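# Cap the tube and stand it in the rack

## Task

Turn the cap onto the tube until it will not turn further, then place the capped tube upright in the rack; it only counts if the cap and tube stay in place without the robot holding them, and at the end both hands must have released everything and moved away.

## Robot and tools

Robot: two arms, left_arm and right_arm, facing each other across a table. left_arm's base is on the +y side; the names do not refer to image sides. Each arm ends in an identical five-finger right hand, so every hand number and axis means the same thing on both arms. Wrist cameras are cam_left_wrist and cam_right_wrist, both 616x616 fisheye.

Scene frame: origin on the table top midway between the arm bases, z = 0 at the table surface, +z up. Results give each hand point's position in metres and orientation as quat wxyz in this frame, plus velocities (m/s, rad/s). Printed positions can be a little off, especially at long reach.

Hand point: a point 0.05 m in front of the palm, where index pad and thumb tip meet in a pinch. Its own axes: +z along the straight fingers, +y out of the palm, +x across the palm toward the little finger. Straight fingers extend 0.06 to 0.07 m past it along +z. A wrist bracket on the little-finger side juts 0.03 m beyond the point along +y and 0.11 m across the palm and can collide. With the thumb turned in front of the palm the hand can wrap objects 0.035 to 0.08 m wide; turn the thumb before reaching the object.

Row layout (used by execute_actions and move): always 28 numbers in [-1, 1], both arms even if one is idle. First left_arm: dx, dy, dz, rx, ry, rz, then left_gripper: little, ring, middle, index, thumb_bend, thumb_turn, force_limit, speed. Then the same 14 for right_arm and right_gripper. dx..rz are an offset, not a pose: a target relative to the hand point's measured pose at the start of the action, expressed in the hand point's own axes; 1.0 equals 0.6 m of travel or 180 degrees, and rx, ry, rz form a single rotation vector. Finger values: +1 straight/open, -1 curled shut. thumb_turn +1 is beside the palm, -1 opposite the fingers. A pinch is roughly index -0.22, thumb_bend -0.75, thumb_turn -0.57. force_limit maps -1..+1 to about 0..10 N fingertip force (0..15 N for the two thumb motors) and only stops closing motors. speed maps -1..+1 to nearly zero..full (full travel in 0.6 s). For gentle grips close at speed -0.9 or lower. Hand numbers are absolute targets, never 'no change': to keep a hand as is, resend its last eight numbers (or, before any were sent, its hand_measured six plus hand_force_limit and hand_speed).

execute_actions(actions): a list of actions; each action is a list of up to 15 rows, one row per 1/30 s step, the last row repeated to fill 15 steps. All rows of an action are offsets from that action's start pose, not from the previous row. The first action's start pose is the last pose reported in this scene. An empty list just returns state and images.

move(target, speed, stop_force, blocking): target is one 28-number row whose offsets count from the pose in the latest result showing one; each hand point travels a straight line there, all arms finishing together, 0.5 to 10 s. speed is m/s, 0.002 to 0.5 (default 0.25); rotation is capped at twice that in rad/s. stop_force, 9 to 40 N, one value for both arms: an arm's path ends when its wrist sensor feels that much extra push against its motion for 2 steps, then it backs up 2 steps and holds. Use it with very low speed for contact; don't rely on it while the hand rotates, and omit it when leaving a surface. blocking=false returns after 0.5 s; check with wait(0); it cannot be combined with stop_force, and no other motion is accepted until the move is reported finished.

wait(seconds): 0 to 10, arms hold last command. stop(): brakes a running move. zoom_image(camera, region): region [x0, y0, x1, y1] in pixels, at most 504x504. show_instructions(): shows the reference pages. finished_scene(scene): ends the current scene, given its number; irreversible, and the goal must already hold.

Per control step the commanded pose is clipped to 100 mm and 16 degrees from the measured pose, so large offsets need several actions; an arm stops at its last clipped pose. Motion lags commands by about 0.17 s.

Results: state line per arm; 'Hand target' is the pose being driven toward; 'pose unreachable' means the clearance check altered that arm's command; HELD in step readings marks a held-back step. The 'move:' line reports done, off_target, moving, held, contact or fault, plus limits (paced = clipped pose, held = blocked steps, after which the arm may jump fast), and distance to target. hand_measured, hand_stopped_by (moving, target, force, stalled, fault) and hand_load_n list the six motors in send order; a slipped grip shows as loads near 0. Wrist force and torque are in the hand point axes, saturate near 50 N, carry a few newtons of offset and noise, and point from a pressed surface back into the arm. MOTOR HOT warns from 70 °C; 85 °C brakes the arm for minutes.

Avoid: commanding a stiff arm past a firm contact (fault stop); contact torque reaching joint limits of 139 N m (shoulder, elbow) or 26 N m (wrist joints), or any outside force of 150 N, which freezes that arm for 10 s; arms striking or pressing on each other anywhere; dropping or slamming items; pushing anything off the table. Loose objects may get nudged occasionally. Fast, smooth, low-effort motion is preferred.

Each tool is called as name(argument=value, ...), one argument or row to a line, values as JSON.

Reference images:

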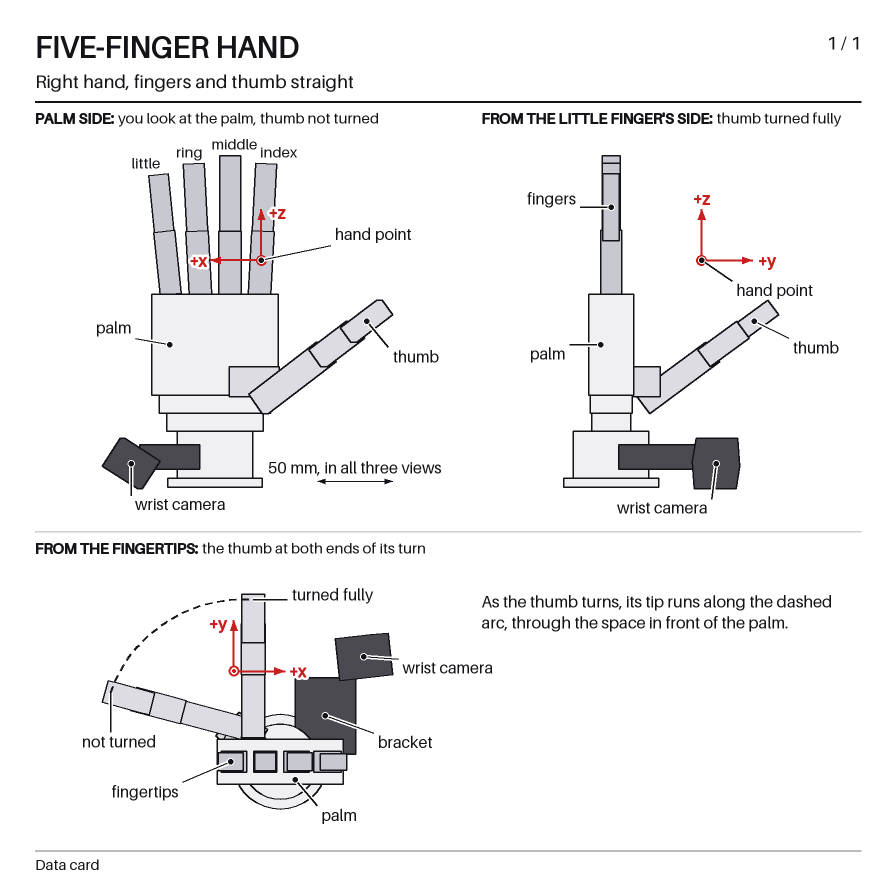

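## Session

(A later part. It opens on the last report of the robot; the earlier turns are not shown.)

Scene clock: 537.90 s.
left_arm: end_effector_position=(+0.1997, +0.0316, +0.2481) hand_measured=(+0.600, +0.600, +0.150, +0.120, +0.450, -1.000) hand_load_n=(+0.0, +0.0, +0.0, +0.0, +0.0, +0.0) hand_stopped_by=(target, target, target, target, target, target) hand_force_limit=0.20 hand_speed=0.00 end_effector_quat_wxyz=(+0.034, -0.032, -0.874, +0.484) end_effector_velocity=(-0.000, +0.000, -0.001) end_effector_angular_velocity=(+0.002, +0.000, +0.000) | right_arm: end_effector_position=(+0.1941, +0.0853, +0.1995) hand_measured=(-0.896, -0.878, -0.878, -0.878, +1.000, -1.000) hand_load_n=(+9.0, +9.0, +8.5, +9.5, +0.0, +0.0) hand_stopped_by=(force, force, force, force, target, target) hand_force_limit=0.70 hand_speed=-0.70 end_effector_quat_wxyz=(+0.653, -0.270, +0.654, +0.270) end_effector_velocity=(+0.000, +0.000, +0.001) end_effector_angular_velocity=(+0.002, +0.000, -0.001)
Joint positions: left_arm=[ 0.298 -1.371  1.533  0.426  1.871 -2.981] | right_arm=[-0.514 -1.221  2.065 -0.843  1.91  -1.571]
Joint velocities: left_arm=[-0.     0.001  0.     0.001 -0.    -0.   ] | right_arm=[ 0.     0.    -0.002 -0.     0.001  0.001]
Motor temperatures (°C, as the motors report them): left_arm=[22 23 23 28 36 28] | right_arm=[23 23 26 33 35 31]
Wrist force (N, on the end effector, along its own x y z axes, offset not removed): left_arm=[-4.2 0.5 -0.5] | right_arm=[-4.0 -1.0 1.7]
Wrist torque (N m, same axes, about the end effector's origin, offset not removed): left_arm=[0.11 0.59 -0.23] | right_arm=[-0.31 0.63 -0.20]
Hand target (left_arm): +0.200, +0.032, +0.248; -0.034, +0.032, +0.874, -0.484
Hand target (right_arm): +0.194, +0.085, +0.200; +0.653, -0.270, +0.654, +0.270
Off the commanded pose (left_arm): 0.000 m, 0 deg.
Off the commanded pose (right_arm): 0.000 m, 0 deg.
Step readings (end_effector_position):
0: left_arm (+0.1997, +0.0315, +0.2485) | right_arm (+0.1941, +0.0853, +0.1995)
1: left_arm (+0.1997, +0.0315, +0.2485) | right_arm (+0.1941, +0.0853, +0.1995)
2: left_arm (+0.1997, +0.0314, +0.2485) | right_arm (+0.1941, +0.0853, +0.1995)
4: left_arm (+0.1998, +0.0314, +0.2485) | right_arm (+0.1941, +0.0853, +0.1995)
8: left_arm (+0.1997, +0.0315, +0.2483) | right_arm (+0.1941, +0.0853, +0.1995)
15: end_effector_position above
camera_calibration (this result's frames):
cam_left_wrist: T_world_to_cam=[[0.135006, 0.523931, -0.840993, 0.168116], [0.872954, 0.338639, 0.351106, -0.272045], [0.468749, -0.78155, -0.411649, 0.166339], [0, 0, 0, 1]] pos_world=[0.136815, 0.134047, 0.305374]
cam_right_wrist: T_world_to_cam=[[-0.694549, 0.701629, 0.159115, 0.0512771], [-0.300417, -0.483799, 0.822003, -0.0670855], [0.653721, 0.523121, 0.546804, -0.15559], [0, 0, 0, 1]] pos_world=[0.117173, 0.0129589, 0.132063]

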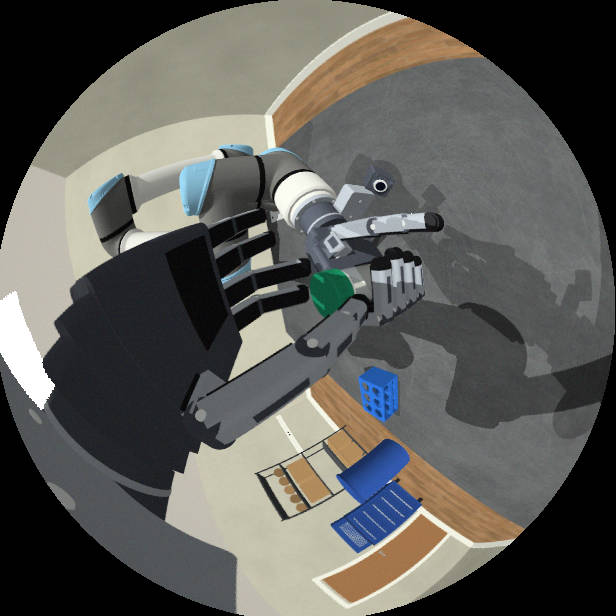

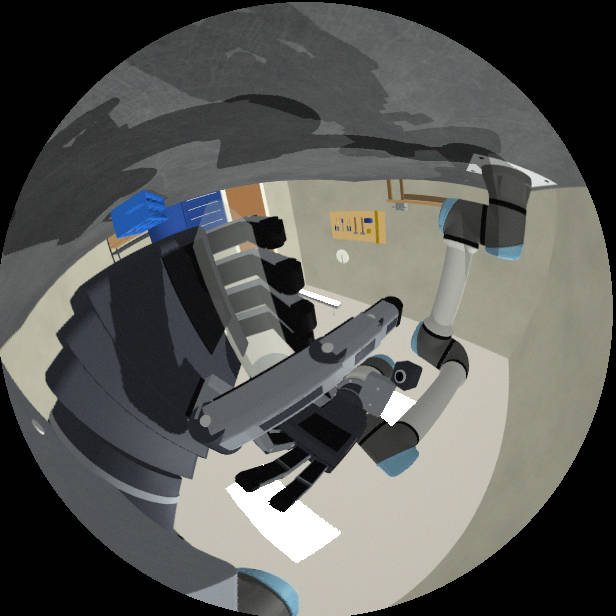

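move(
  target=[-0.0035,0.012,-0.010,0.0075,-0.212,-0.1325,0.6,0.6,0.15,0.12,0.45,-1,0.2,1,0,0,0,0,0,0,-1,-1,-1,-1,1,-1,0.7,-0.7],
  speed=0.4,
)

execute_actions(
  actions=[
    [[0,0,0,0,0,0,0.6,0.6,0,-0.03,0.22,-1,0.2,0,0,0,0,0,0,0,-1,-1,-1,-1,1,-1,0.7,-0.7]],
    [[0,0,0,0,0,0,0.6,0.6,-0.2,-0.2,0.22,-1,0.2,-0.85,0,0,0,0,0,0,-1,-1,-1,-1,1,-1,0.7,-0.7]],
  ],
)

move(
  target=[0.0142,-0.003,0.0089,-0.0075,0.212,0.1325,0.6,0.6,-0.2,-0.2,0.22,-1,0.2,-0.85,0,0,0,0,0,0,-1,-1,-1,-1,1,-1,0.7,-0.7],
  speed=0.35,
)

move(
  target=[0.0142,-0.0039,0.0083,-0.0075,0.212,0.1325,0.6,0.6,-0.2,-0.2,0.22,-1,0.2,-0.85,0,0,0,0,0,0,-1,-1,-1,-1,1,-1,0.7,-0.7],
  speed=0.35,
)

move(
  target=[0.006,0.0165,-0.026,0.015,-0.424,-0.265,0.6,0.6,0.15,0.12,0.45,-1,0.2,1,0,0,0,0,0,0,-1,-1,-1,-1,1,-1,0.7,-0.7],
  speed=0.45,
)

zoom_image(
  camera="cam_left_wrist",
  region=[270,190,460,380],
)

Scene clock: 557.57 s.
left_arm: end_effector_position=(+0.2024, +0.0402, +0.2451) hand_measured=(+0.600, +0.600, +0.150, +0.120, +0.450, -1.000) hand_load_n=(+0.0, +0.0, +0.0, +0.0, +0.0, +0.0) hand_stopped_by=(target, target, target, target, target, target) hand_force_limit=0.20 hand_speed=1.00 end_effector_quat_wxyz=(-0.153, +0.305, -0.819, +0.461) end_effector_velocity=(+0.000, -0.000, -0.000) end_effector_angular_velocity=(+0.002, +0.000, +0.010) | right_arm: end_effector_position=(+0.1942, +0.0853, +0.1996) hand_measured=(-0.896, -0.878, -0.878, -0.878, +1.000, -1.000) hand_load_n=(+9.0, +9.0, +8.5, +9.5, +0.0, +0.0) hand_stopped_by=(force, force, force, force, target, target) hand_force_limit=0.70 hand_speed=-0.70 end_effector_quat_wxyz=(+0.653, -0.270, +0.654, +0.270) end_effector_velocity=(-0.000, +0.000, +0.000) end_effector_angular_velocity=(+0.000, -0.001, +0.001)
Joint positions: left_arm=[-0.011 -1.351  1.535  0.515  0.964 -3.623] | right_arm=[-0.514 -1.221  2.065 -0.843  1.91  -1.571]
Joint velocities: left_arm=[-0.002  0.005 -0.006  0.008 -0.009 -0.01 ] | right_arm=[-0.     0.    -0.    -0.001 -0.001 -0.   ]
Motor temperatures (°C, as the motors report them): left_arm=[22 23 23 28 36 28] | right_arm=[23 23 26 33 35 31]
Wrist force (N, on the end effector, along its own x y z axes, offset not removed): left_arm=[-2.8 2.5 1.0] | right_arm=[-2.4 -0.5 0.5]
Wrist torque (N m, same axes, about the end effector's origin, offset not removed): left_arm=[0.43 0.16 0.06] | right_arm=[0.00 0.30 -0.05]
Hand target (left_arm): +0.202, +0.040, +0.245; +0.154, -0.305, +0.819, -0.461
Hand target (right_arm): +0.194, +0.085, +0.200; +0.653, -0.270, +0.654, +0.270
Off the commanded pose (left_arm): 0.000 m, 0 deg.
Off the commanded pose (right_arm): 0.000 m, 0 deg.
move: done
camera_calibration (this result's frames):
cam_left_wrist: T_world_to_cam=[[-0.274244, 0.464465, -0.842059, 0.246208], [0.378067, 0.857197, 0.349685, -0.196582], [0.884226, -0.222455, -0.410679, 0.0637953], [0, 0, 0, 1]] pos_world=[0.0854327, 0.068346, 0.302263]
cam_right_wrist: T_world_to_cam=[[-0.694504, 0.701671, 0.15913, 0.0513019], [-0.300466, -0.483811, 0.821978, -0.0670697], [0.653746, 0.523054, 0.546837, -0.155619], [0, 0, 0, 1]] pos_world=[0.117212, 0.012951, 0.132064]

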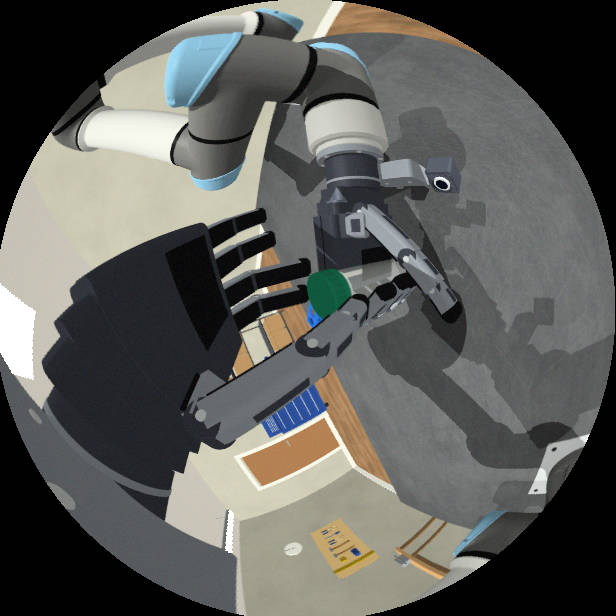

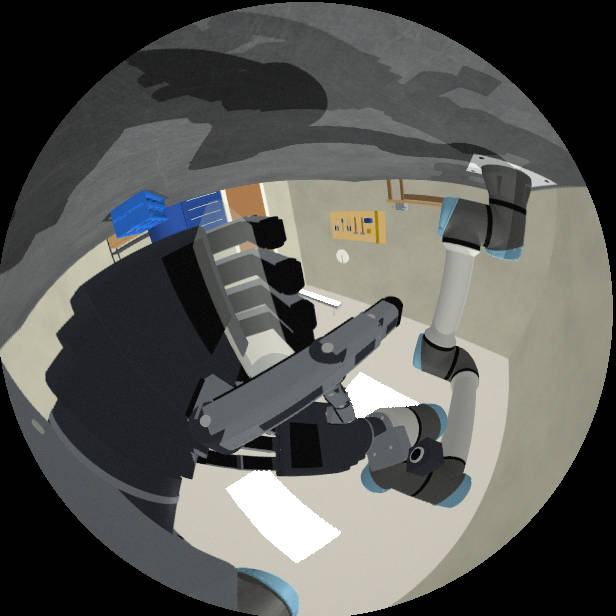

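Scene clock: 558.57 s.
left_arm: end_effector_position=(+0.2024, +0.0401, +0.2451) hand_measured=(+0.600, +0.600, -0.030, -0.068, +0.224, -1.000) hand_load_n=(+0.0, +0.0, +6.0, +7.0, +6.0, -0.5) hand_stopped_by=(target, target, force, force, target, target) hand_force_limit=0.20 hand_speed=-0.85 end_effector_quat_wxyz=(-0.153, +0.305, -0.819, +0.461) end_effector_velocity=(+0.000, -0.000, +0.000) end_effector_angular_velocity=(-0.002, +0.000, +0.000) | right_arm: end_effector_position=(+0.1942, +0.0853, +0.1996) hand_measured=(-0.896, -0.878, -0.878, -0.878, +1.000, -1.000) hand_load_n=(+9.0, +9.0, +9.0, +9.5, +0.0, +0.0) hand_stopped_by=(force, force, force, force, target, target) hand_force_limit=0.70 hand_speed=-0.70 end_effector_quat_wxyz=(+0.653, -0.270, +0.654, +0.270) end_effector_velocity=(+0.000, +0.001, +0.001) end_effector_angular_velocity=(+0.003, -0.001, +0.000)
Joint positions: left_arm=[-0.011 -1.351  1.535  0.514  0.964 -3.623] | right_arm=[-0.514 -1.221  2.065 -0.843  1.91  -1.571]
Joint velocities: left_arm=[ 0.001 -0.    -0.    -0.001  0.     0.001] | right_arm=[ 0.     0.001 -0.002 -0.002 -0.     0.001]
Motor temperatures (°C, as the motors report them): left_arm=[22 23 23 28 36 28] | right_arm=[23 23 26 33 35 31]
Wrist force (N, on the end effector, along its own x y z axes, offset not removed): left_arm=[-2.1 -1.7 9.1] | right_arm=[-3.7 5.7 0.9]
Wrist torque (N m, same axes, about the end effector's origin, offset not removed): left_arm=[0.20 0.09 -0.14] | right_arm=[0.08 0.69 -0.36]
Hand target (left_arm): +0.202, +0.040, +0.245; +0.153, -0.305, +0.819, -0.461
Hand target (right_arm): +0.194, +0.085, +0.200; +0.653, -0.270, +0.654, +0.270
Off the commanded pose (left_arm): 0.000 m, 0 deg.
Off the commanded pose (right_arm): 0.000 m, 0 deg.
Step readings (end_effector_position; steps 1 to 15: 1st action; 16 to 30: 2nd action):
0: left_arm (+0.2024, +0.0402, +0.2451) | right_arm (+0.1942, +0.0853, +0.1996)
1: left_arm (+0.2024, +0.0402, +0.2451) | right_arm (+0.1942, +0.0853, +0.1996)
2: left_arm (+0.2024, +0.0402, +0.2451) | right_arm (+0.1942, +0.0853, +0.1996)
4: left_arm (+0.2024, +0.0402, +0.2451) | right_arm (+0.1942, +0.0853, +0.1996)
8: left_arm (+0.2024, +0.0402, +0.2451) | right_arm (+0.1942, +0.0853, +0.1996)
15: left_arm (+0.2024, +0.0401, +0.2451) | right_arm (+0.1942, +0.0853, +0.1996)
16: left_arm (+0.2024, +0.0401, +0.2451) | right_arm (+0.1942, +0.0853, +0.1996)
17: left_arm (+0.2024, +0.0401, +0.2451) | right_arm (+0.1942, +0.0853, +0.1996)
19: left_arm (+0.2024, +0.0401, +0.2451) | right_arm (+0.1942, +0.0853, +0.1996)
23: left_arm (+0.2024, +0.0401, +0.2451) | right_arm (+0.1942, +0.0853, +0.1996)
30: end_effector_position above
camera_calibration (this result's frames):
cam_left_wrist: T_world_to_cam=[[-0.274312, 0.464301, -0.842127, 0.246283], [0.378087, 0.857267, 0.349492, -0.196425], [0.884196, -0.222527, -0.410705, 0.0638188], [0, 0, 0, 1]] pos_world=[0.0853956, 0.06824, 0.302261]
cam_right_wrist: T_world_to_cam=[[-0.694572, 0.701604, 0.15913, 0.0512969], [-0.300419, -0.48384, 0.821978, -0.0670763], [0.653696, 0.523117, 0.546837, -0.155608], [0, 0, 0, 1]] pos_world=[0.117198, 0.0129567, 0.132064]

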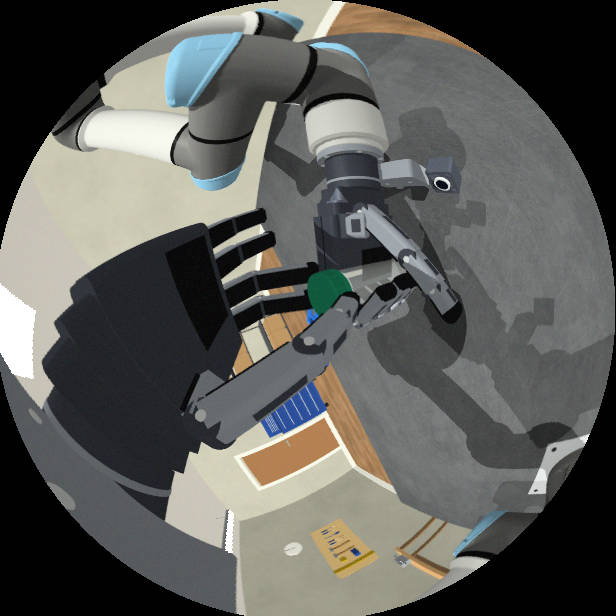

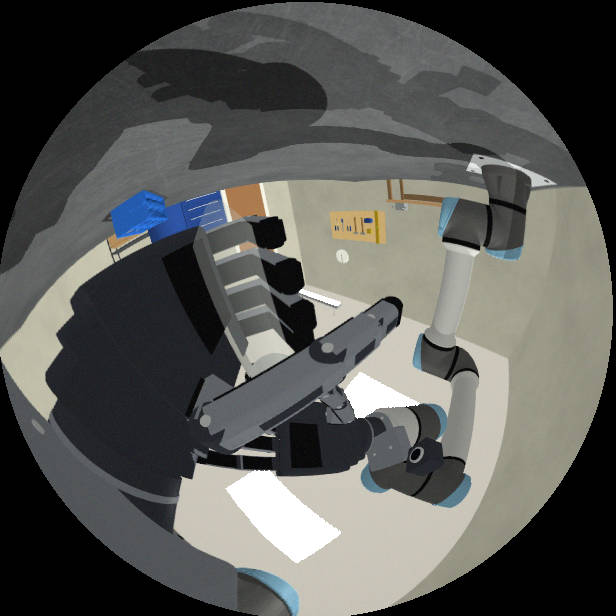

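Scene clock: 560.23 s.
left_arm: end_effector_position=(+0.1994, +0.0305, +0.2441) hand_measured=(+0.600, +0.600, -0.030, -0.068, +0.224, -1.000) hand_load_n=(+0.0, +0.0, +4.0, +4.5, +8.0, +0.0) hand_stopped_by=(target, target, force, force, target, target) hand_force_limit=0.20 hand_speed=-0.85 end_effector_quat_wxyz=(+0.034, -0.032, -0.874, +0.484) end_effector_velocity=(+0.000, -0.000, -0.001) end_effector_angular_velocity=(+0.003, +0.002, -0.012) | right_arm: end_effector_position=(+0.1942, +0.0853, +0.1996) hand_measured=(-0.896, -0.880, -0.880, -0.880, +1.000, -1.000) hand_load_n=(+0.0, +0.0, +0.0, +0.0, +0.0, +0.0) hand_stopped_by=(force, force, force, force, target, target) hand_force_limit=0.70 hand_speed=-0.70 end_effector_quat_wxyz=(+0.653, -0.270, +0.654, +0.270) end_effector_velocity=(-0.000, -0.000, -0.000) end_effector_angular_velocity=(+0.001, +0.000, +0.000)
Joint positions: left_arm=[ 0.296 -1.368  1.54   0.415  1.87  -2.982] | right_arm=[-0.514 -1.221  2.065 -0.843  1.91  -1.571]
Joint velocities: left_arm=[ 0.006  0.006 -0.006  0.006  0.016  0.01 ] | right_arm=[-0.    -0.     0.001 -0.    -0.     0.001]
Motor temperatures (°C, as the motors report them): left_arm=[22 23 23 28 36 28] | right_arm=[23 23 26 33 35 31]
Wrist force (N, on the end effector, along its own x y z axes, offset not removed): left_arm=[0.4 -0.1 1.4] | right_arm=[-3.6 -0.3 0.4]
Wrist torque (N m, same axes, about the end effector's origin, offset not removed): left_arm=[0.07 -0.36 -0.10] | right_arm=[-0.03 0.36 -0.04]
Hand target (left_arm): +0.199, +0.030, +0.244; -0.034, +0.032, +0.874, -0.484
Hand target (right_arm): +0.194, +0.085, +0.200; +0.653, -0.270, +0.654, +0.270
Off the commanded pose (left_arm): 0.000 m, 0 deg.
Off the commanded pose (right_arm): 0.000 m, 0 deg.
move: done
camera_calibration (this result's frames):
cam_left_wrist: T_world_to_cam=[[0.135013, 0.523388, -0.84133, 0.165468], [0.872788, 0.339137, 0.351037, -0.26999], [0.469055, -0.781697, -0.411019, 0.163775], [0, 0, 0, 1]] pos_world=[0.136484, 0.132982, 0.301304]
cam_right_wrist: T_world_to_cam=[[-0.694563, 0.701613, 0.159129, 0.0512976], [-0.300426, -0.483836, 0.821978, -0.0670754], [0.653703, 0.523109, 0.546837, -0.155609], [0, 0, 0, 1]] pos_world=[0.1172, 0.0129559, 0.132064]

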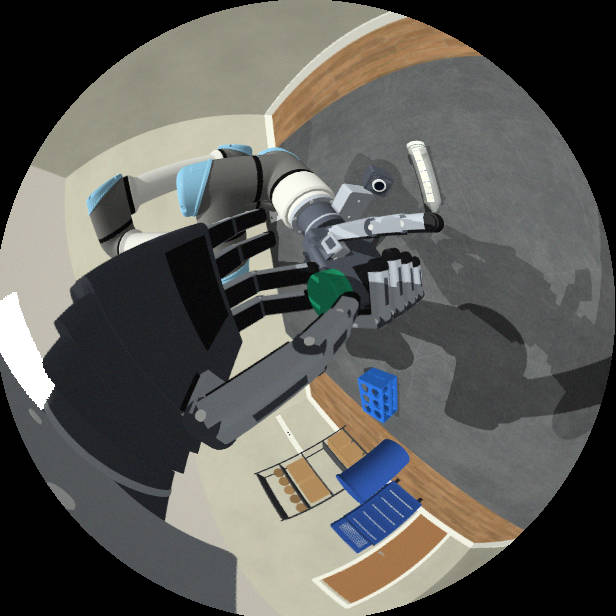

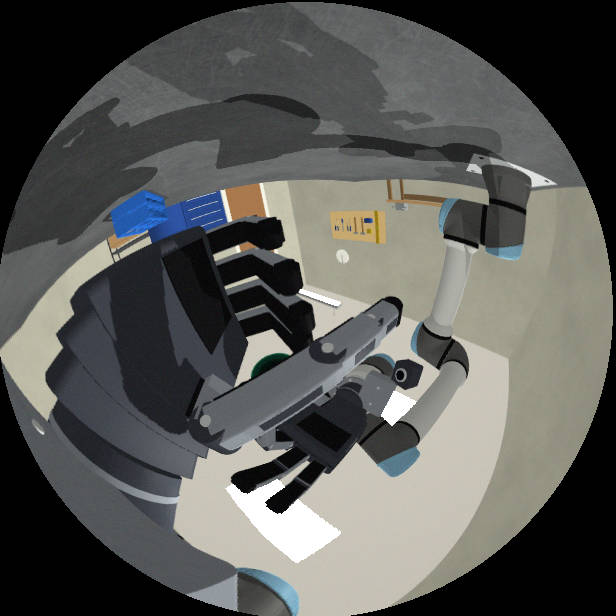

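Scene clock: 562.00 s.
left_arm: end_effector_position=(+0.1905, +0.0259, +0.2435) hand_measured=(+0.600, +0.600, -0.030, -0.068, +0.224, -1.000) hand_load_n=(+0.0, +0.0, +4.0, +4.5, +8.0, +0.0) hand_stopped_by=(target, target, force, force, target, target) hand_force_limit=0.20 hand_speed=-0.85 end_effector_quat_wxyz=(-0.216, +0.364, +0.796, -0.433) end_effector_velocity=(+0.001, +0.000, -0.000) end_effector_angular_velocity=(+0.004, -0.001, -0.008) | right_arm: end_effector_position=(+0.1942, +0.0853, +0.1996) hand_measured=(-0.896, -0.880, -0.880, -0.880, +1.000, -1.000) hand_load_n=(+0.0, +0.0, +0.0, +0.0, +0.0, +0.0) hand_stopped_by=(force, force, force, force, target, target) hand_force_limit=0.70 hand_speed=-0.70 end_effector_quat_wxyz=(+0.653, -0.270, +0.654, +0.270) end_effector_velocity=(-0.000, +0.000, +0.000) end_effector_angular_velocity=(+0.001, -0.001, +0.000)
Joint positions: left_arm=[ 0.501 -0.971  1.103  1.095  2.542 -2.014] | right_arm=[-0.514 -1.221  2.065 -0.843  1.91  -1.571]
Joint velocities: left_arm=[ 0.002  0.009 -0.01   0.02   0.001  0.02 ] | right_arm=[ 0.     0.     0.    -0.002 -0.    -0.001]
Motor temperatures (°C, as the motors report them): left_arm=[22 23 23 28 36 28] | right_arm=[23 23 26 33 35 31]
Wrist force (N, on the end effector, along its own x y z axes, offset not removed): left_arm=[-2.2 3.7 -0.9] | right_arm=[-0.7 1.9 -0.5]
Wrist torque (N m, same axes, about the end effector's origin, offset not removed): left_arm=[0.79 0.32 -0.15] | right_arm=[0.29 0.11 -0.07]
Hand target (left_arm): +0.191, +0.026, +0.243; -0.216, +0.364, +0.796, -0.433
Hand target (right_arm): +0.194, +0.085, +0.200; +0.653, -0.270, +0.654, +0.270
Off the commanded pose (left_arm): 0.000 m, 0 deg.
Off the commanded pose (right_arm): 0.000 m, 0 deg.
move: done
camera_calibration (this result's frames):
cam_left_wrist: T_world_to_cam=[[0.466476, 0.275917, -0.840398, 0.11162], [0.85674, -0.377236, 0.351694, -0.238998], [-0.219991, -0.88406, -0.412361, 0.298409], [0, 0, 0, 1]] pos_world=[0.218339, 0.142855, 0.300912]
cam_right_wrist: T_world_to_cam=[[-0.694563, 0.701613, 0.15913, 0.0512976], [-0.300425, -0.483836, 0.821978, -0.0670755], [0.653703, 0.523108, 0.546837, -0.155609], [0, 0, 0, 1]] pos_world=[0.1172, 0.0129558, 0.132064]

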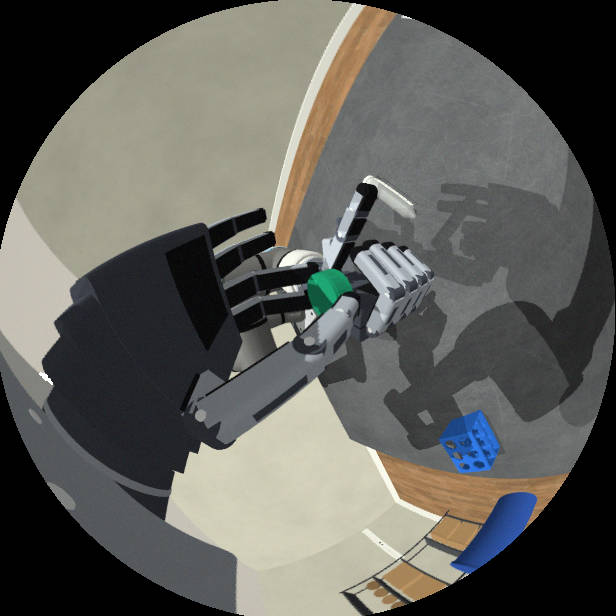

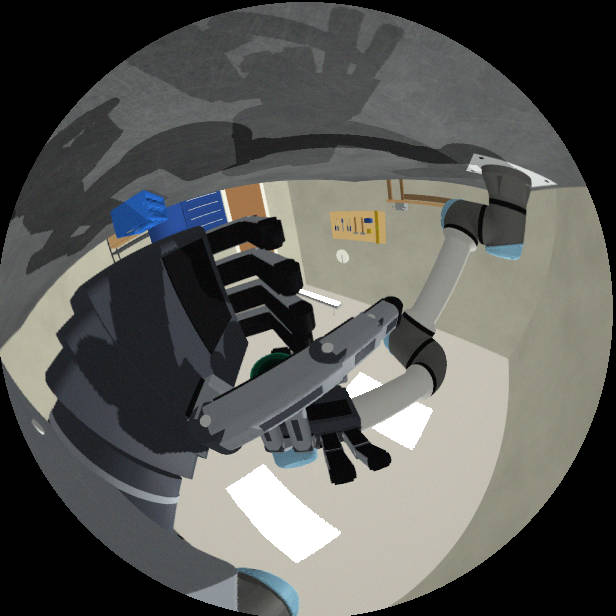

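Scene clock: 564.37 s.
left_arm: end_effector_position=(+0.2022, +0.0403, +0.2437) hand_measured=(+0.600, +0.600, +0.150, +0.120, +0.450, -1.000) hand_load_n=(+0.0, +0.0, +0.0, +0.0, +0.0, +0.0) hand_stopped_by=(target, target, target, target, target, target) hand_force_limit=0.20 hand_speed=1.00 end_effector_quat_wxyz=(-0.154, +0.305, -0.819, +0.461) end_effector_velocity=(-0.000, +0.000, -0.001) end_effector_angular_velocity=(+0.004, +0.001, +0.010) | right_arm: end_effector_position=(+0.1942, +0.0853, +0.1996) hand_measured=(-0.896, -0.880, -0.880, -0.880, +1.000, -1.000) hand_load_n=(+0.0, +0.0, +0.0, +0.0, +0.0, +0.0) hand_stopped_by=(force, force, force, force, target, target) hand_force_limit=0.70 hand_speed=-0.70 end_effector_quat_wxyz=(+0.653, -0.270, +0.654, +0.270) end_effector_velocity=(+0.000, +0.000, +0.000) end_effector_angular_velocity=(+0.001, +0.001, -0.000)
Joint positions: left_arm=[-0.012 -1.351  1.539  0.51   0.963 -3.624] | right_arm=[-0.514 -1.221  2.065 -0.843  1.91  -1.571]
Joint velocities: left_arm=[-0.002  0.006 -0.006  0.011 -0.009 -0.012] | right_arm=[-0.     0.    -0.001  0.     0.     0.001]
Motor temperatures (°C, as the motors report them): left_arm=[22 23 23 28 36 28] | right_arm=[23 23 26 33 35 31]
Wrist force (N, on the end effector, along its own x y z axes, offset not removed): left_arm=[-2.6 -1.5 0.4] | right_arm=[-2.8 -1.3 0.5]
Wrist torque (N m, same axes, about the end effector's origin, offset not removed): left_arm=[-0.05 0.20 -0.42] | right_arm=[-0.26 0.39 -0.21]
Hand target (left_arm): +0.202, +0.040, +0.244; +0.154, -0.306, +0.819, -0.461
Hand target (right_arm): +0.194, +0.085, +0.200; +0.653, -0.270, +0.654, +0.270
Off the commanded pose (left_arm): 0.000 m, 0 deg.
Off the commanded pose (right_arm): 0.000 m, 0 deg.
move: done
camera_calibration (this result's frames):
cam_left_wrist: T_world_to_cam=[[-0.274657, 0.463134, -0.842657, 0.24517], [0.377027, 0.858053, 0.348706, -0.195722], [0.884542, -0.22193, -0.410284, 0.0632976], [0, 0, 0, 1]] pos_world=[0.0851408, 0.0684414, 0.300814]
cam_right_wrist: T_world_to_cam=[[-0.694563, 0.701613, 0.15913, 0.0512976], [-0.300425, -0.483836, 0.821978, -0.0670754], [0.653703, 0.523108, 0.546837, -0.155609], [0, 0, 0, 1]] pos_world=[0.1172, 0.0129559, 0.132064]

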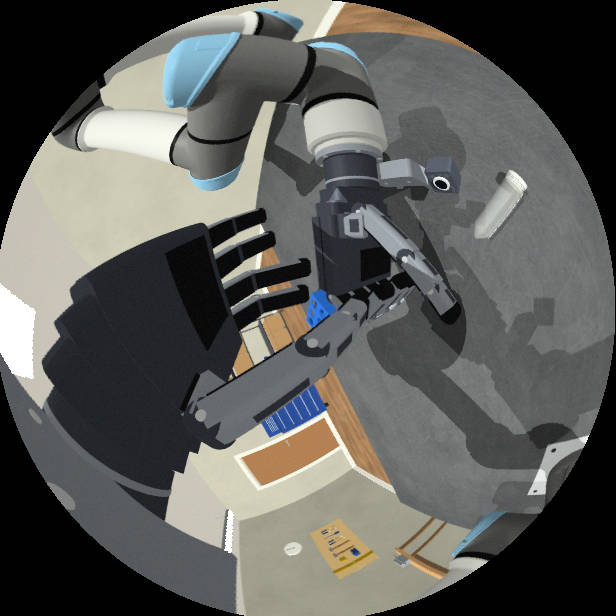

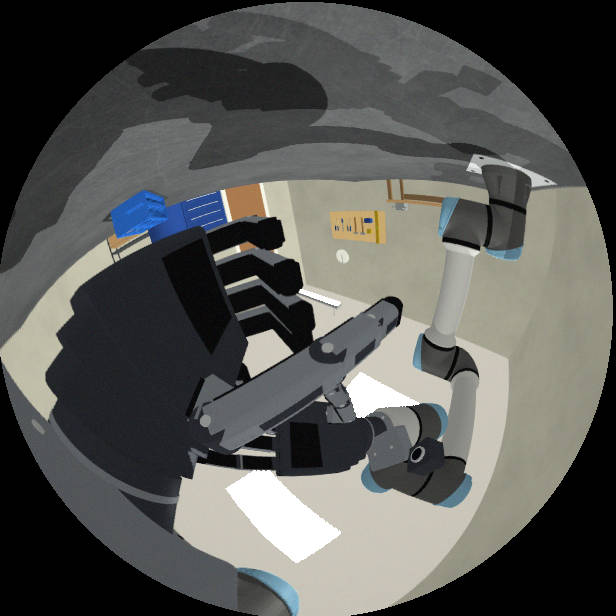

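Region (270, 190, 460, 380) of cam_left_wrist's 616x616 image, scaled by 2.653, with more detail than that image has.

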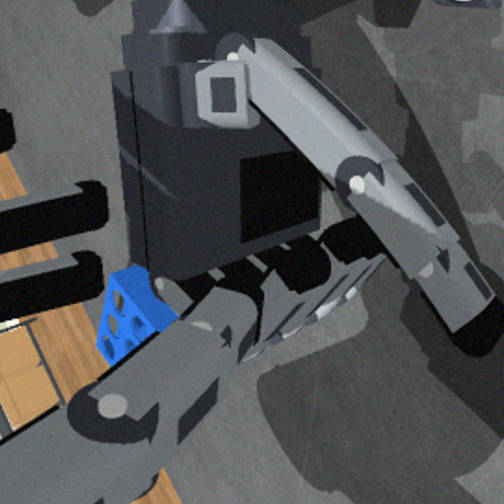

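move(
  target=[-0.3,-0.13,-0.1,0,0,0,0.6,0.6,0.3,0.3,0.45,-1,0.2,1,0,0,0,0,0,0,-1,-1,-1,-1,1,-1,0.7,-0.7],
  speed=0.4,
)

move(
  target=[0,0,0,0,0,0,0.6,0.6,0.3,0.3,0.45,-1,0.2,1,0,0.142,-0.2,-0.311,0,0,0.6,0.6,0.3,0.3,0.4,-1,0.2,0],
  speed=0.4,
)

move(
  target=[0,0,0,0,0,0,0.6,0.6,0.3,0.3,0.45,-1,0.2,1,0.15,0,0,-0.138,0.138,-0.486,0.6,0.6,0.3,0.3,0.4,-1,0.2,0],
  speed=0.4,
)

Scene clock: 593.73 s.
left_arm: end_effector_position=(+0.3360, +0.1650, +0.3364) hand_measured=(+0.600, +0.600, +0.300, +0.300, +0.450, -1.000) hand_load_n=(+0.0, +0.0, +0.0, +0.0, +0.0, +0.0) hand_stopped_by=(target, target, target, target, target, target) hand_force_limit=0.20 hand_speed=1.00 end_effector_quat_wxyz=(-0.154, +0.305, -0.819, +0.461) end_effector_velocity=(+0.002, +0.001, +0.001) end_effector_angular_velocity=(+0.000, +0.002, -0.000) | right_arm: end_effector_position=(+0.1942, +0.0853, +0.1996) hand_measured=(-0.896, -0.880, -0.880, -0.880, +1.000, -1.000) hand_load_n=(+0.0, +0.0, +0.0, +0.0, +0.0, +0.0) hand_stopped_by=(force, force, force, force, target, target) hand_force_limit=0.70 hand_speed=-0.70 end_effector_quat_wxyz=(+0.653, -0.270, +0.654, +0.270) end_effector_velocity=(+0.000, +0.000, +0.001) end_effector_angular_velocity=(+0.001, -0.001, -0.001)
Joint positions: left_arm=[ 0.378 -1.519  1.477  0.626  1.276 -3.366] | right_arm=[-0.514 -1.221  2.065 -0.843  1.91  -1.571]
Joint velocities: left_arm=[ 0.008  0.002 -0.005  0.003  0.008  0.004] | right_arm=[ 0.    -0.001 -0.001  0.     0.001 -0.   ]
Motor temperatures (°C, as the motors report them): left_arm=[22 23 23 28 36 28] | right_arm=[23 23 26 33 35 31]
Wrist force (N, on the end effector, along its own x y z axes, offset not removed): left_arm=[-2.8 2.9 -2.7] | right_arm=[-1.1 0.2 -0.4]
Wrist torque (N m, same axes, about the end effector's origin, offset not removed): left_arm=[0.57 0.37 -0.20] | right_arm=[0.00 0.13 -0.04]
Hand target (left_arm): +0.336, +0.165, +0.336; +0.154, -0.305, +0.819, -0.461
Hand target (right_arm): +0.194, +0.085, +0.200; +0.653, -0.270, +0.654, +0.270
Off the commanded pose (left_arm): 0.000 m, 0 deg.
Off the commanded pose (right_arm): 0.000 m, 0 deg.
move: done
camera_calibration (this result's frames):
cam_left_wrist: T_world_to_cam=[[-0.274375, 0.463016, -0.842814, 0.302319], [0.376729, 0.858147, 0.348796, -0.385439], [0.884756, -0.221812, -0.409886, 0.0103587], [0, 0, 0, 1]] pos_world=[0.21899, 0.193083, 0.393484]
cam_right_wrist: T_world_to_cam=[[-0.694563, 0.701613, 0.15913, 0.0512976], [-0.300425, -0.483836, 0.821978, -0.0670755], [0.653703, 0.523108, 0.546837, -0.155609], [0, 0, 0, 1]] pos_world=[0.1172, 0.0129558, 0.132064]

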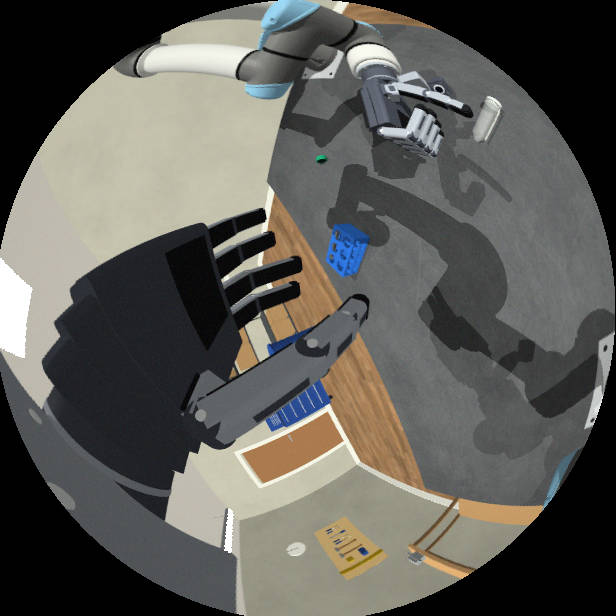

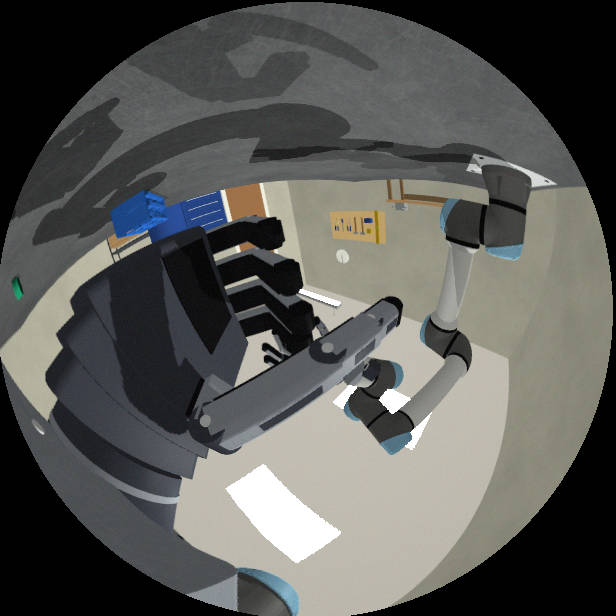

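Scene clock: 595.53 s.
left_arm: end_effector_position=(+0.3360, +0.1650, +0.3364) hand_measured=(+0.600, +0.600, +0.300, +0.300, +0.450, -1.000) hand_load_n=(+0.0, +0.0, +0.0, +0.0, +0.0, +0.0) hand_stopped_by=(target, target, target, target, target, target) hand_force_limit=0.20 hand_speed=1.00 end_effector_quat_wxyz=(-0.154, +0.305, -0.819, +0.461) end_effector_velocity=(-0.000, -0.001, +0.001) end_effector_angular_velocity=(-0.002, +0.000, -0.002) | right_arm: end_effector_position=(+0.0490, +0.0607, +0.1997) hand_measured=(+0.600, +0.600, +0.300, +0.300, +0.400, -1.000) hand_load_n=(+0.0, +0.0, +0.0, +0.0, +0.0, +0.0) hand_stopped_by=(target, target, target, target, target, target) hand_force_limit=0.20 hand_speed=0.00 end_effector_quat_wxyz=(+0.451, -0.545, +0.450, +0.545) end_effector_velocity=(-0.001, +0.000, -0.000) end_effector_angular_velocity=(-0.001, +0.000, +0.010)
Joint positions: left_arm=[ 0.378 -1.519  1.477  0.626  1.276 -3.366] | right_arm=[-0.77  -1.248  2.108 -0.861  0.678 -1.57 ]
Joint velocities: left_arm=[-0.001 -0.    -0.001  0.     0.002  0.   ] | right_arm=[-0.     0.003 -0.005  0.004 -0.01  -0.001]
Motor temperatures (°C, as the motors report them): left_arm=[22 23 23 28 36 28] | right_arm=[23 23 26 33 35 31]
Wrist force (N, on the end effector, along its own x y z axes, offset not removed): left_arm=[-6.0 5.8 2.9] | right_arm=[2.2 -0.5 -1.0]
Wrist torque (N m, same axes, about the end effector's origin, offset not removed): left_arm=[0.87 0.65 -0.25] | right_arm=[0.01 -0.31 0.36]
Hand target (left_arm): +0.336, +0.165, +0.336; +0.154, -0.305, +0.819, -0.461
Hand target (right_arm): +0.049, +0.061, +0.200; -0.451, +0.545, -0.450, -0.545
Off the commanded pose (left_arm): 0.000 m, 0 deg.
Off the commanded pose (right_arm): 0.000 m, 0 deg.
move: done
camera_calibration (this result's frames):
cam_left_wrist: T_world_to_cam=[[-0.274377, 0.463021, -0.84281, 0.302315], [0.37673, 0.858144, 0.348801, -0.385438], [0.884755, -0.221809, -0.409889, 0.0103575], [0, 0, 0, 1]] pos_world=[0.218991, 0.193081, 0.393481]
cam_right_wrist: T_world_to_cam=[[-0.970276, -0.182401, 0.159042, 0.0348815], [0.232578, -0.521244, 0.821104, -0.146392], [-0.0668706, 0.833687, 0.548173, -0.0318078], [0, 0, 0, 1]] pos_world=[0.0657654, -0.043426, 0.132092]

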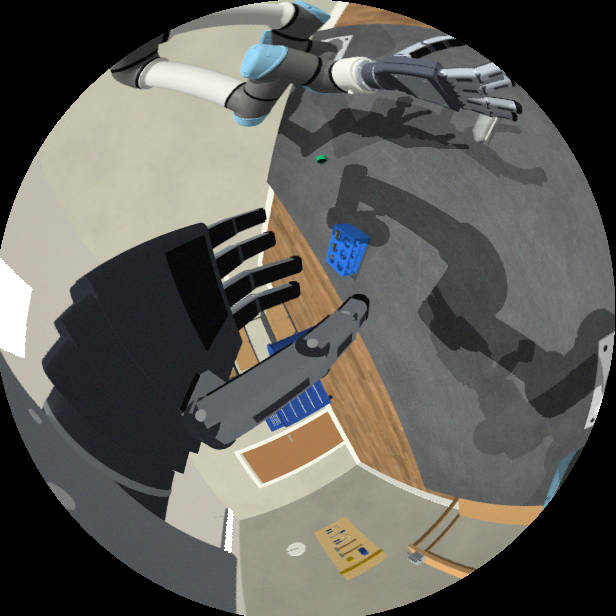

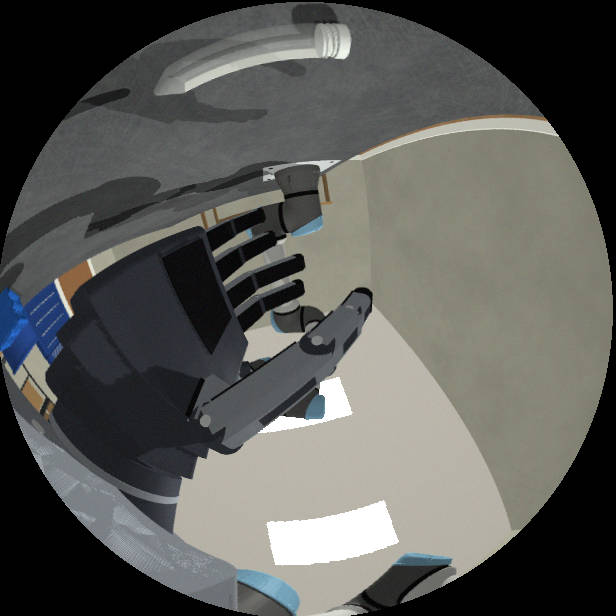

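Scene clock: 598.17 s.
left_arm: end_effector_position=(+0.3360, +0.1650, +0.3364) hand_measured=(+0.600, +0.600, +0.300, +0.300, +0.450, -1.000) hand_load_n=(+0.0, +0.0, +0.0, +0.0, +0.0, +0.0) hand_stopped_by=(target, target, target, target, target, target) hand_force_limit=0.20 hand_speed=1.00 end_effector_quat_wxyz=(-0.154, +0.305, -0.819, +0.461) end_effector_velocity=(+0.000, -0.001, +0.001) end_effector_angular_velocity=(-0.003, -0.001, -0.000) | right_arm: end_effector_position=(+0.0491, +0.0610, +0.1100) hand_measured=(+0.600, +0.600, +0.300, +0.300, +0.400, -1.000) hand_load_n=(+0.0, +0.0, +0.0, +0.0, +0.0, +0.0) hand_stopped_by=(target, target, target, target, target, target) hand_force_limit=0.20 hand_speed=0.00 end_effector_quat_wxyz=(-0.486, +0.869, +0.082, -0.047) end_effector_velocity=(-0.000, -0.000, -0.001) end_effector_angular_velocity=(-0.005, -0.007, +0.001)
Joint positions: left_arm=[ 0.378 -1.519  1.477  0.626  1.276 -3.366] | right_arm=[-0.602 -1.188  1.686  0.19   0.969 -3.575]
Joint velocities: left_arm=[ 0.    -0.    -0.001 -0.001  0.001  0.   ] | right_arm=[ 0.003  0.001 -0.001  0.004  0.008 -0.006]
Motor temperatures (°C, as the motors report them): left_arm=[22 23 23 28 36 28] | right_arm=[23 23 26 33 35 31]
Wrist force (N, on the end effector, along its own x y z axes, offset not removed): left_arm=[-1.8 1.7 0.3] | right_arm=[-2.9 0.5 -1.8]
Wrist torque (N m, same axes, about the end effector's origin, offset not removed): left_arm=[0.53 0.24 -0.03] | right_arm=[0.09 0.45 -0.06]
Hand target (left_arm): +0.336, +0.165, +0.336; +0.154, -0.305, +0.819, -0.461
Hand target (right_arm): +0.049, +0.061, +0.110; -0.486, +0.869, +0.082, -0.047
Off the commanded pose (left_arm): 0.000 m, 0 deg.
Off the commanded pose (right_arm): 0.000 m, 0 deg.
move: done
camera_calibration (this result's frames):
cam_left_wrist: T_world_to_cam=[[-0.274376, 0.46302, -0.842811, 0.302316], [0.37673, 0.858145, 0.3488, -0.385439], [0.884755, -0.22181, -0.409888, 0.0103578], [0, 0, 0, 1]] pos_world=[0.21899, 0.193081, 0.393482]
cam_right_wrist: T_world_to_cam=[[-0.0609296, -0.535162, -0.842549, 0.136366], [-0.730151, -0.551648, 0.403192, 0.0224752], [-0.680563, 0.639755, -0.357137, 0.158795], [0, 0, 0, 1]] pos_world=[0.132789, -0.0162131, 0.162545]

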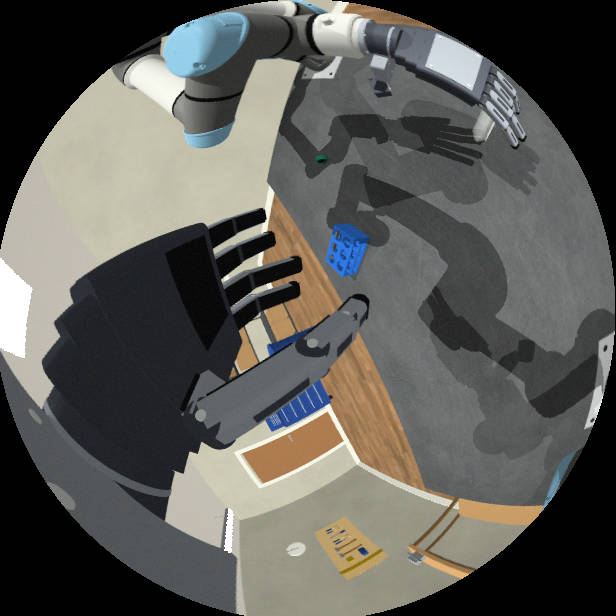

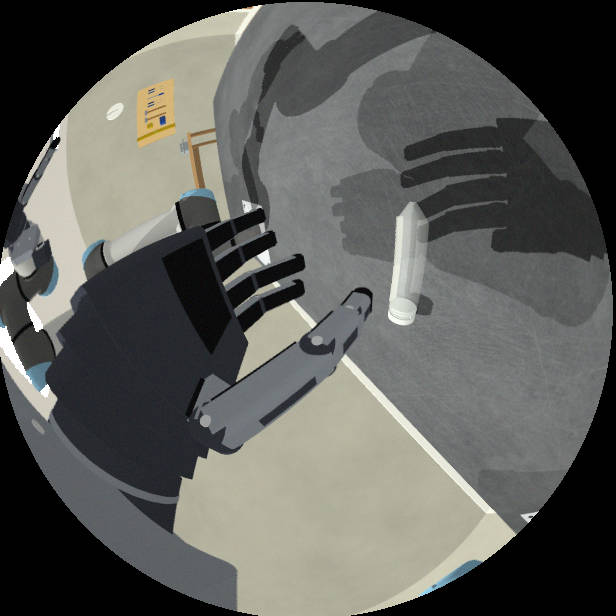

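zoom_image(
  camera="cam_left_wrist",
  region=[280,130,400,290],
)

Region (280, 130, 400, 290) of cam_left_wrist's 616x616 image, scaled by 3.150, with more detail than that image has; it fills the left 378 columns of this view, and the rest is white.

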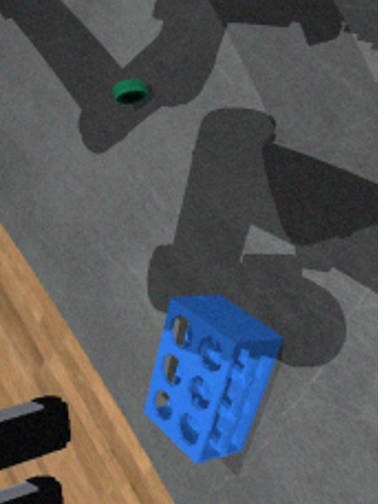

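move(
  target=[0,0,0,0,0,0,0.6,0.6,0.3,0.3,0.45,-1,0.2,1,0.33,0.32,-0.575,0,0.43,0.265,0.6,0.6,0.3,0.3,0.4,-1,0.2,0],
  speed=0.35,
)

Scene clock: 618.30 s.
left_arm: end_effector_position=(+0.3360, +0.1650, +0.3364) hand_measured=(+0.600, +0.600, +0.300, +0.300, +0.450, -1.000) hand_load_n=(+0.0, +0.0, +0.0, +0.0, +0.0, +0.0) hand_stopped_by=(target, target, target, target, target, target) hand_force_limit=0.20 hand_speed=1.00 end_effector_quat_wxyz=(-0.154, +0.305, -0.819, +0.461) end_effector_velocity=(+0.000, +0.000, +0.000) end_effector_angular_velocity=(-0.001, -0.000, +0.001) | right_arm: end_effector_position=(+0.3170, -0.2891, +0.1266) hand_measured=(+0.600, +0.600, +0.300, +0.300, +0.400, -1.000) hand_load_n=(+0.0, +0.0, +0.0, +0.0, +0.0, +0.0) hand_stopped_by=(target, target, target, target, target, target) hand_force_limit=0.20 hand_speed=0.00 end_effector_quat_wxyz=(+0.373, -0.669, +0.562, -0.313) end_effector_velocity=(+0.002, -0.001, +0.001) end_effector_angular_velocity=(-0.001, -0.001, -0.006)
Joint positions: left_arm=[ 0.378 -1.519  1.477  0.626  1.276 -3.366] | right_arm=[-1.223 -1.759  2.255  0.073  1.774 -3.014]
Joint velocities: left_arm=[ 0.     0.    -0.001 -0.    -0.     0.   ] | right_arm=[-0.003  0.001 -0.002  0.     0.003  0.001]
Motor temperatures (°C, as the motors report them): left_arm=[22 23 23 28 36 28] | right_arm=[23 23 26 33 35 31]
Wrist force (N, on the end effector, along its own x y z axes, offset not removed): left_arm=[0.3 -0.9 3.1] | right_arm=[-4.3 0.9 0.9]
Wrist torque (N m, same axes, about the end effector's origin, offset not removed): left_arm=[-0.15 -0.12 -0.10] | right_arm=[0.10 0.61 -0.02]
Hand target (left_arm): +0.336, +0.165, +0.336; +0.154, -0.305, +0.819, -0.461
Hand target (right_arm): +0.317, -0.289, +0.127; -0.372, +0.669, -0.562, +0.313
Off the commanded pose (left_arm): 0.000 m, 0 deg.
Off the commanded pose (right_arm): 0.001 m, 0 deg.
move: done
camera_calibration (this result's frames):
cam_left_wrist: T_world_to_cam=[[-0.274377, 0.46302, -0.842811, 0.302316], [0.37673, 0.858145, 0.3488, -0.385438], [0.884755, -0.221809, -0.409888, 0.0103578], [0, 0, 0, 1]] pos_world=[0.218991, 0.193081, 0.393482]
cam_right_wrist: T_world_to_cam=[[-0.536763, 0.0672043, -0.841053, 0.304051], [-0.539076, 0.739515, 0.403131, 0.330978], [0.649063, 0.669777, -0.360715, 0.158622], [0, 0, 0, 1]] pos_world=[0.23867, -0.371438, 0.179512]

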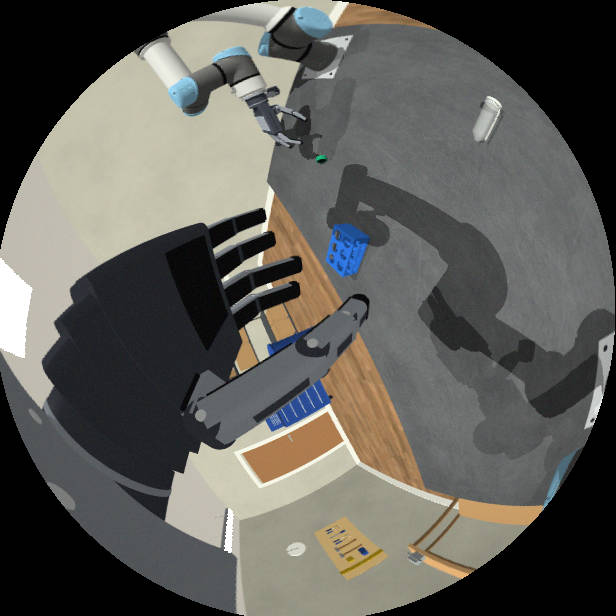

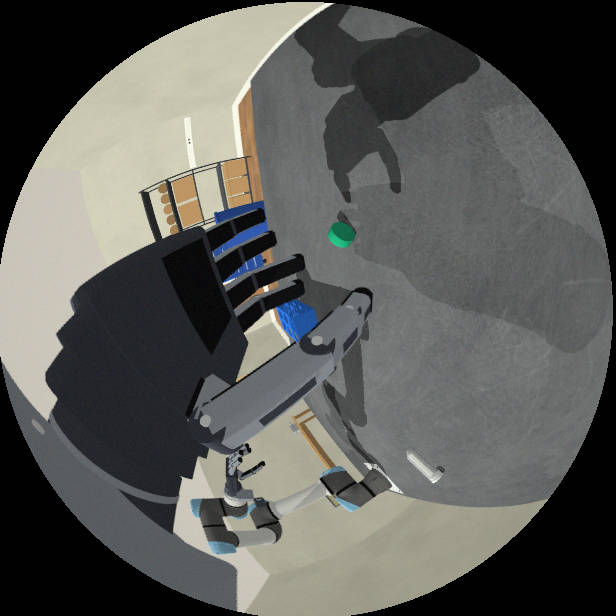

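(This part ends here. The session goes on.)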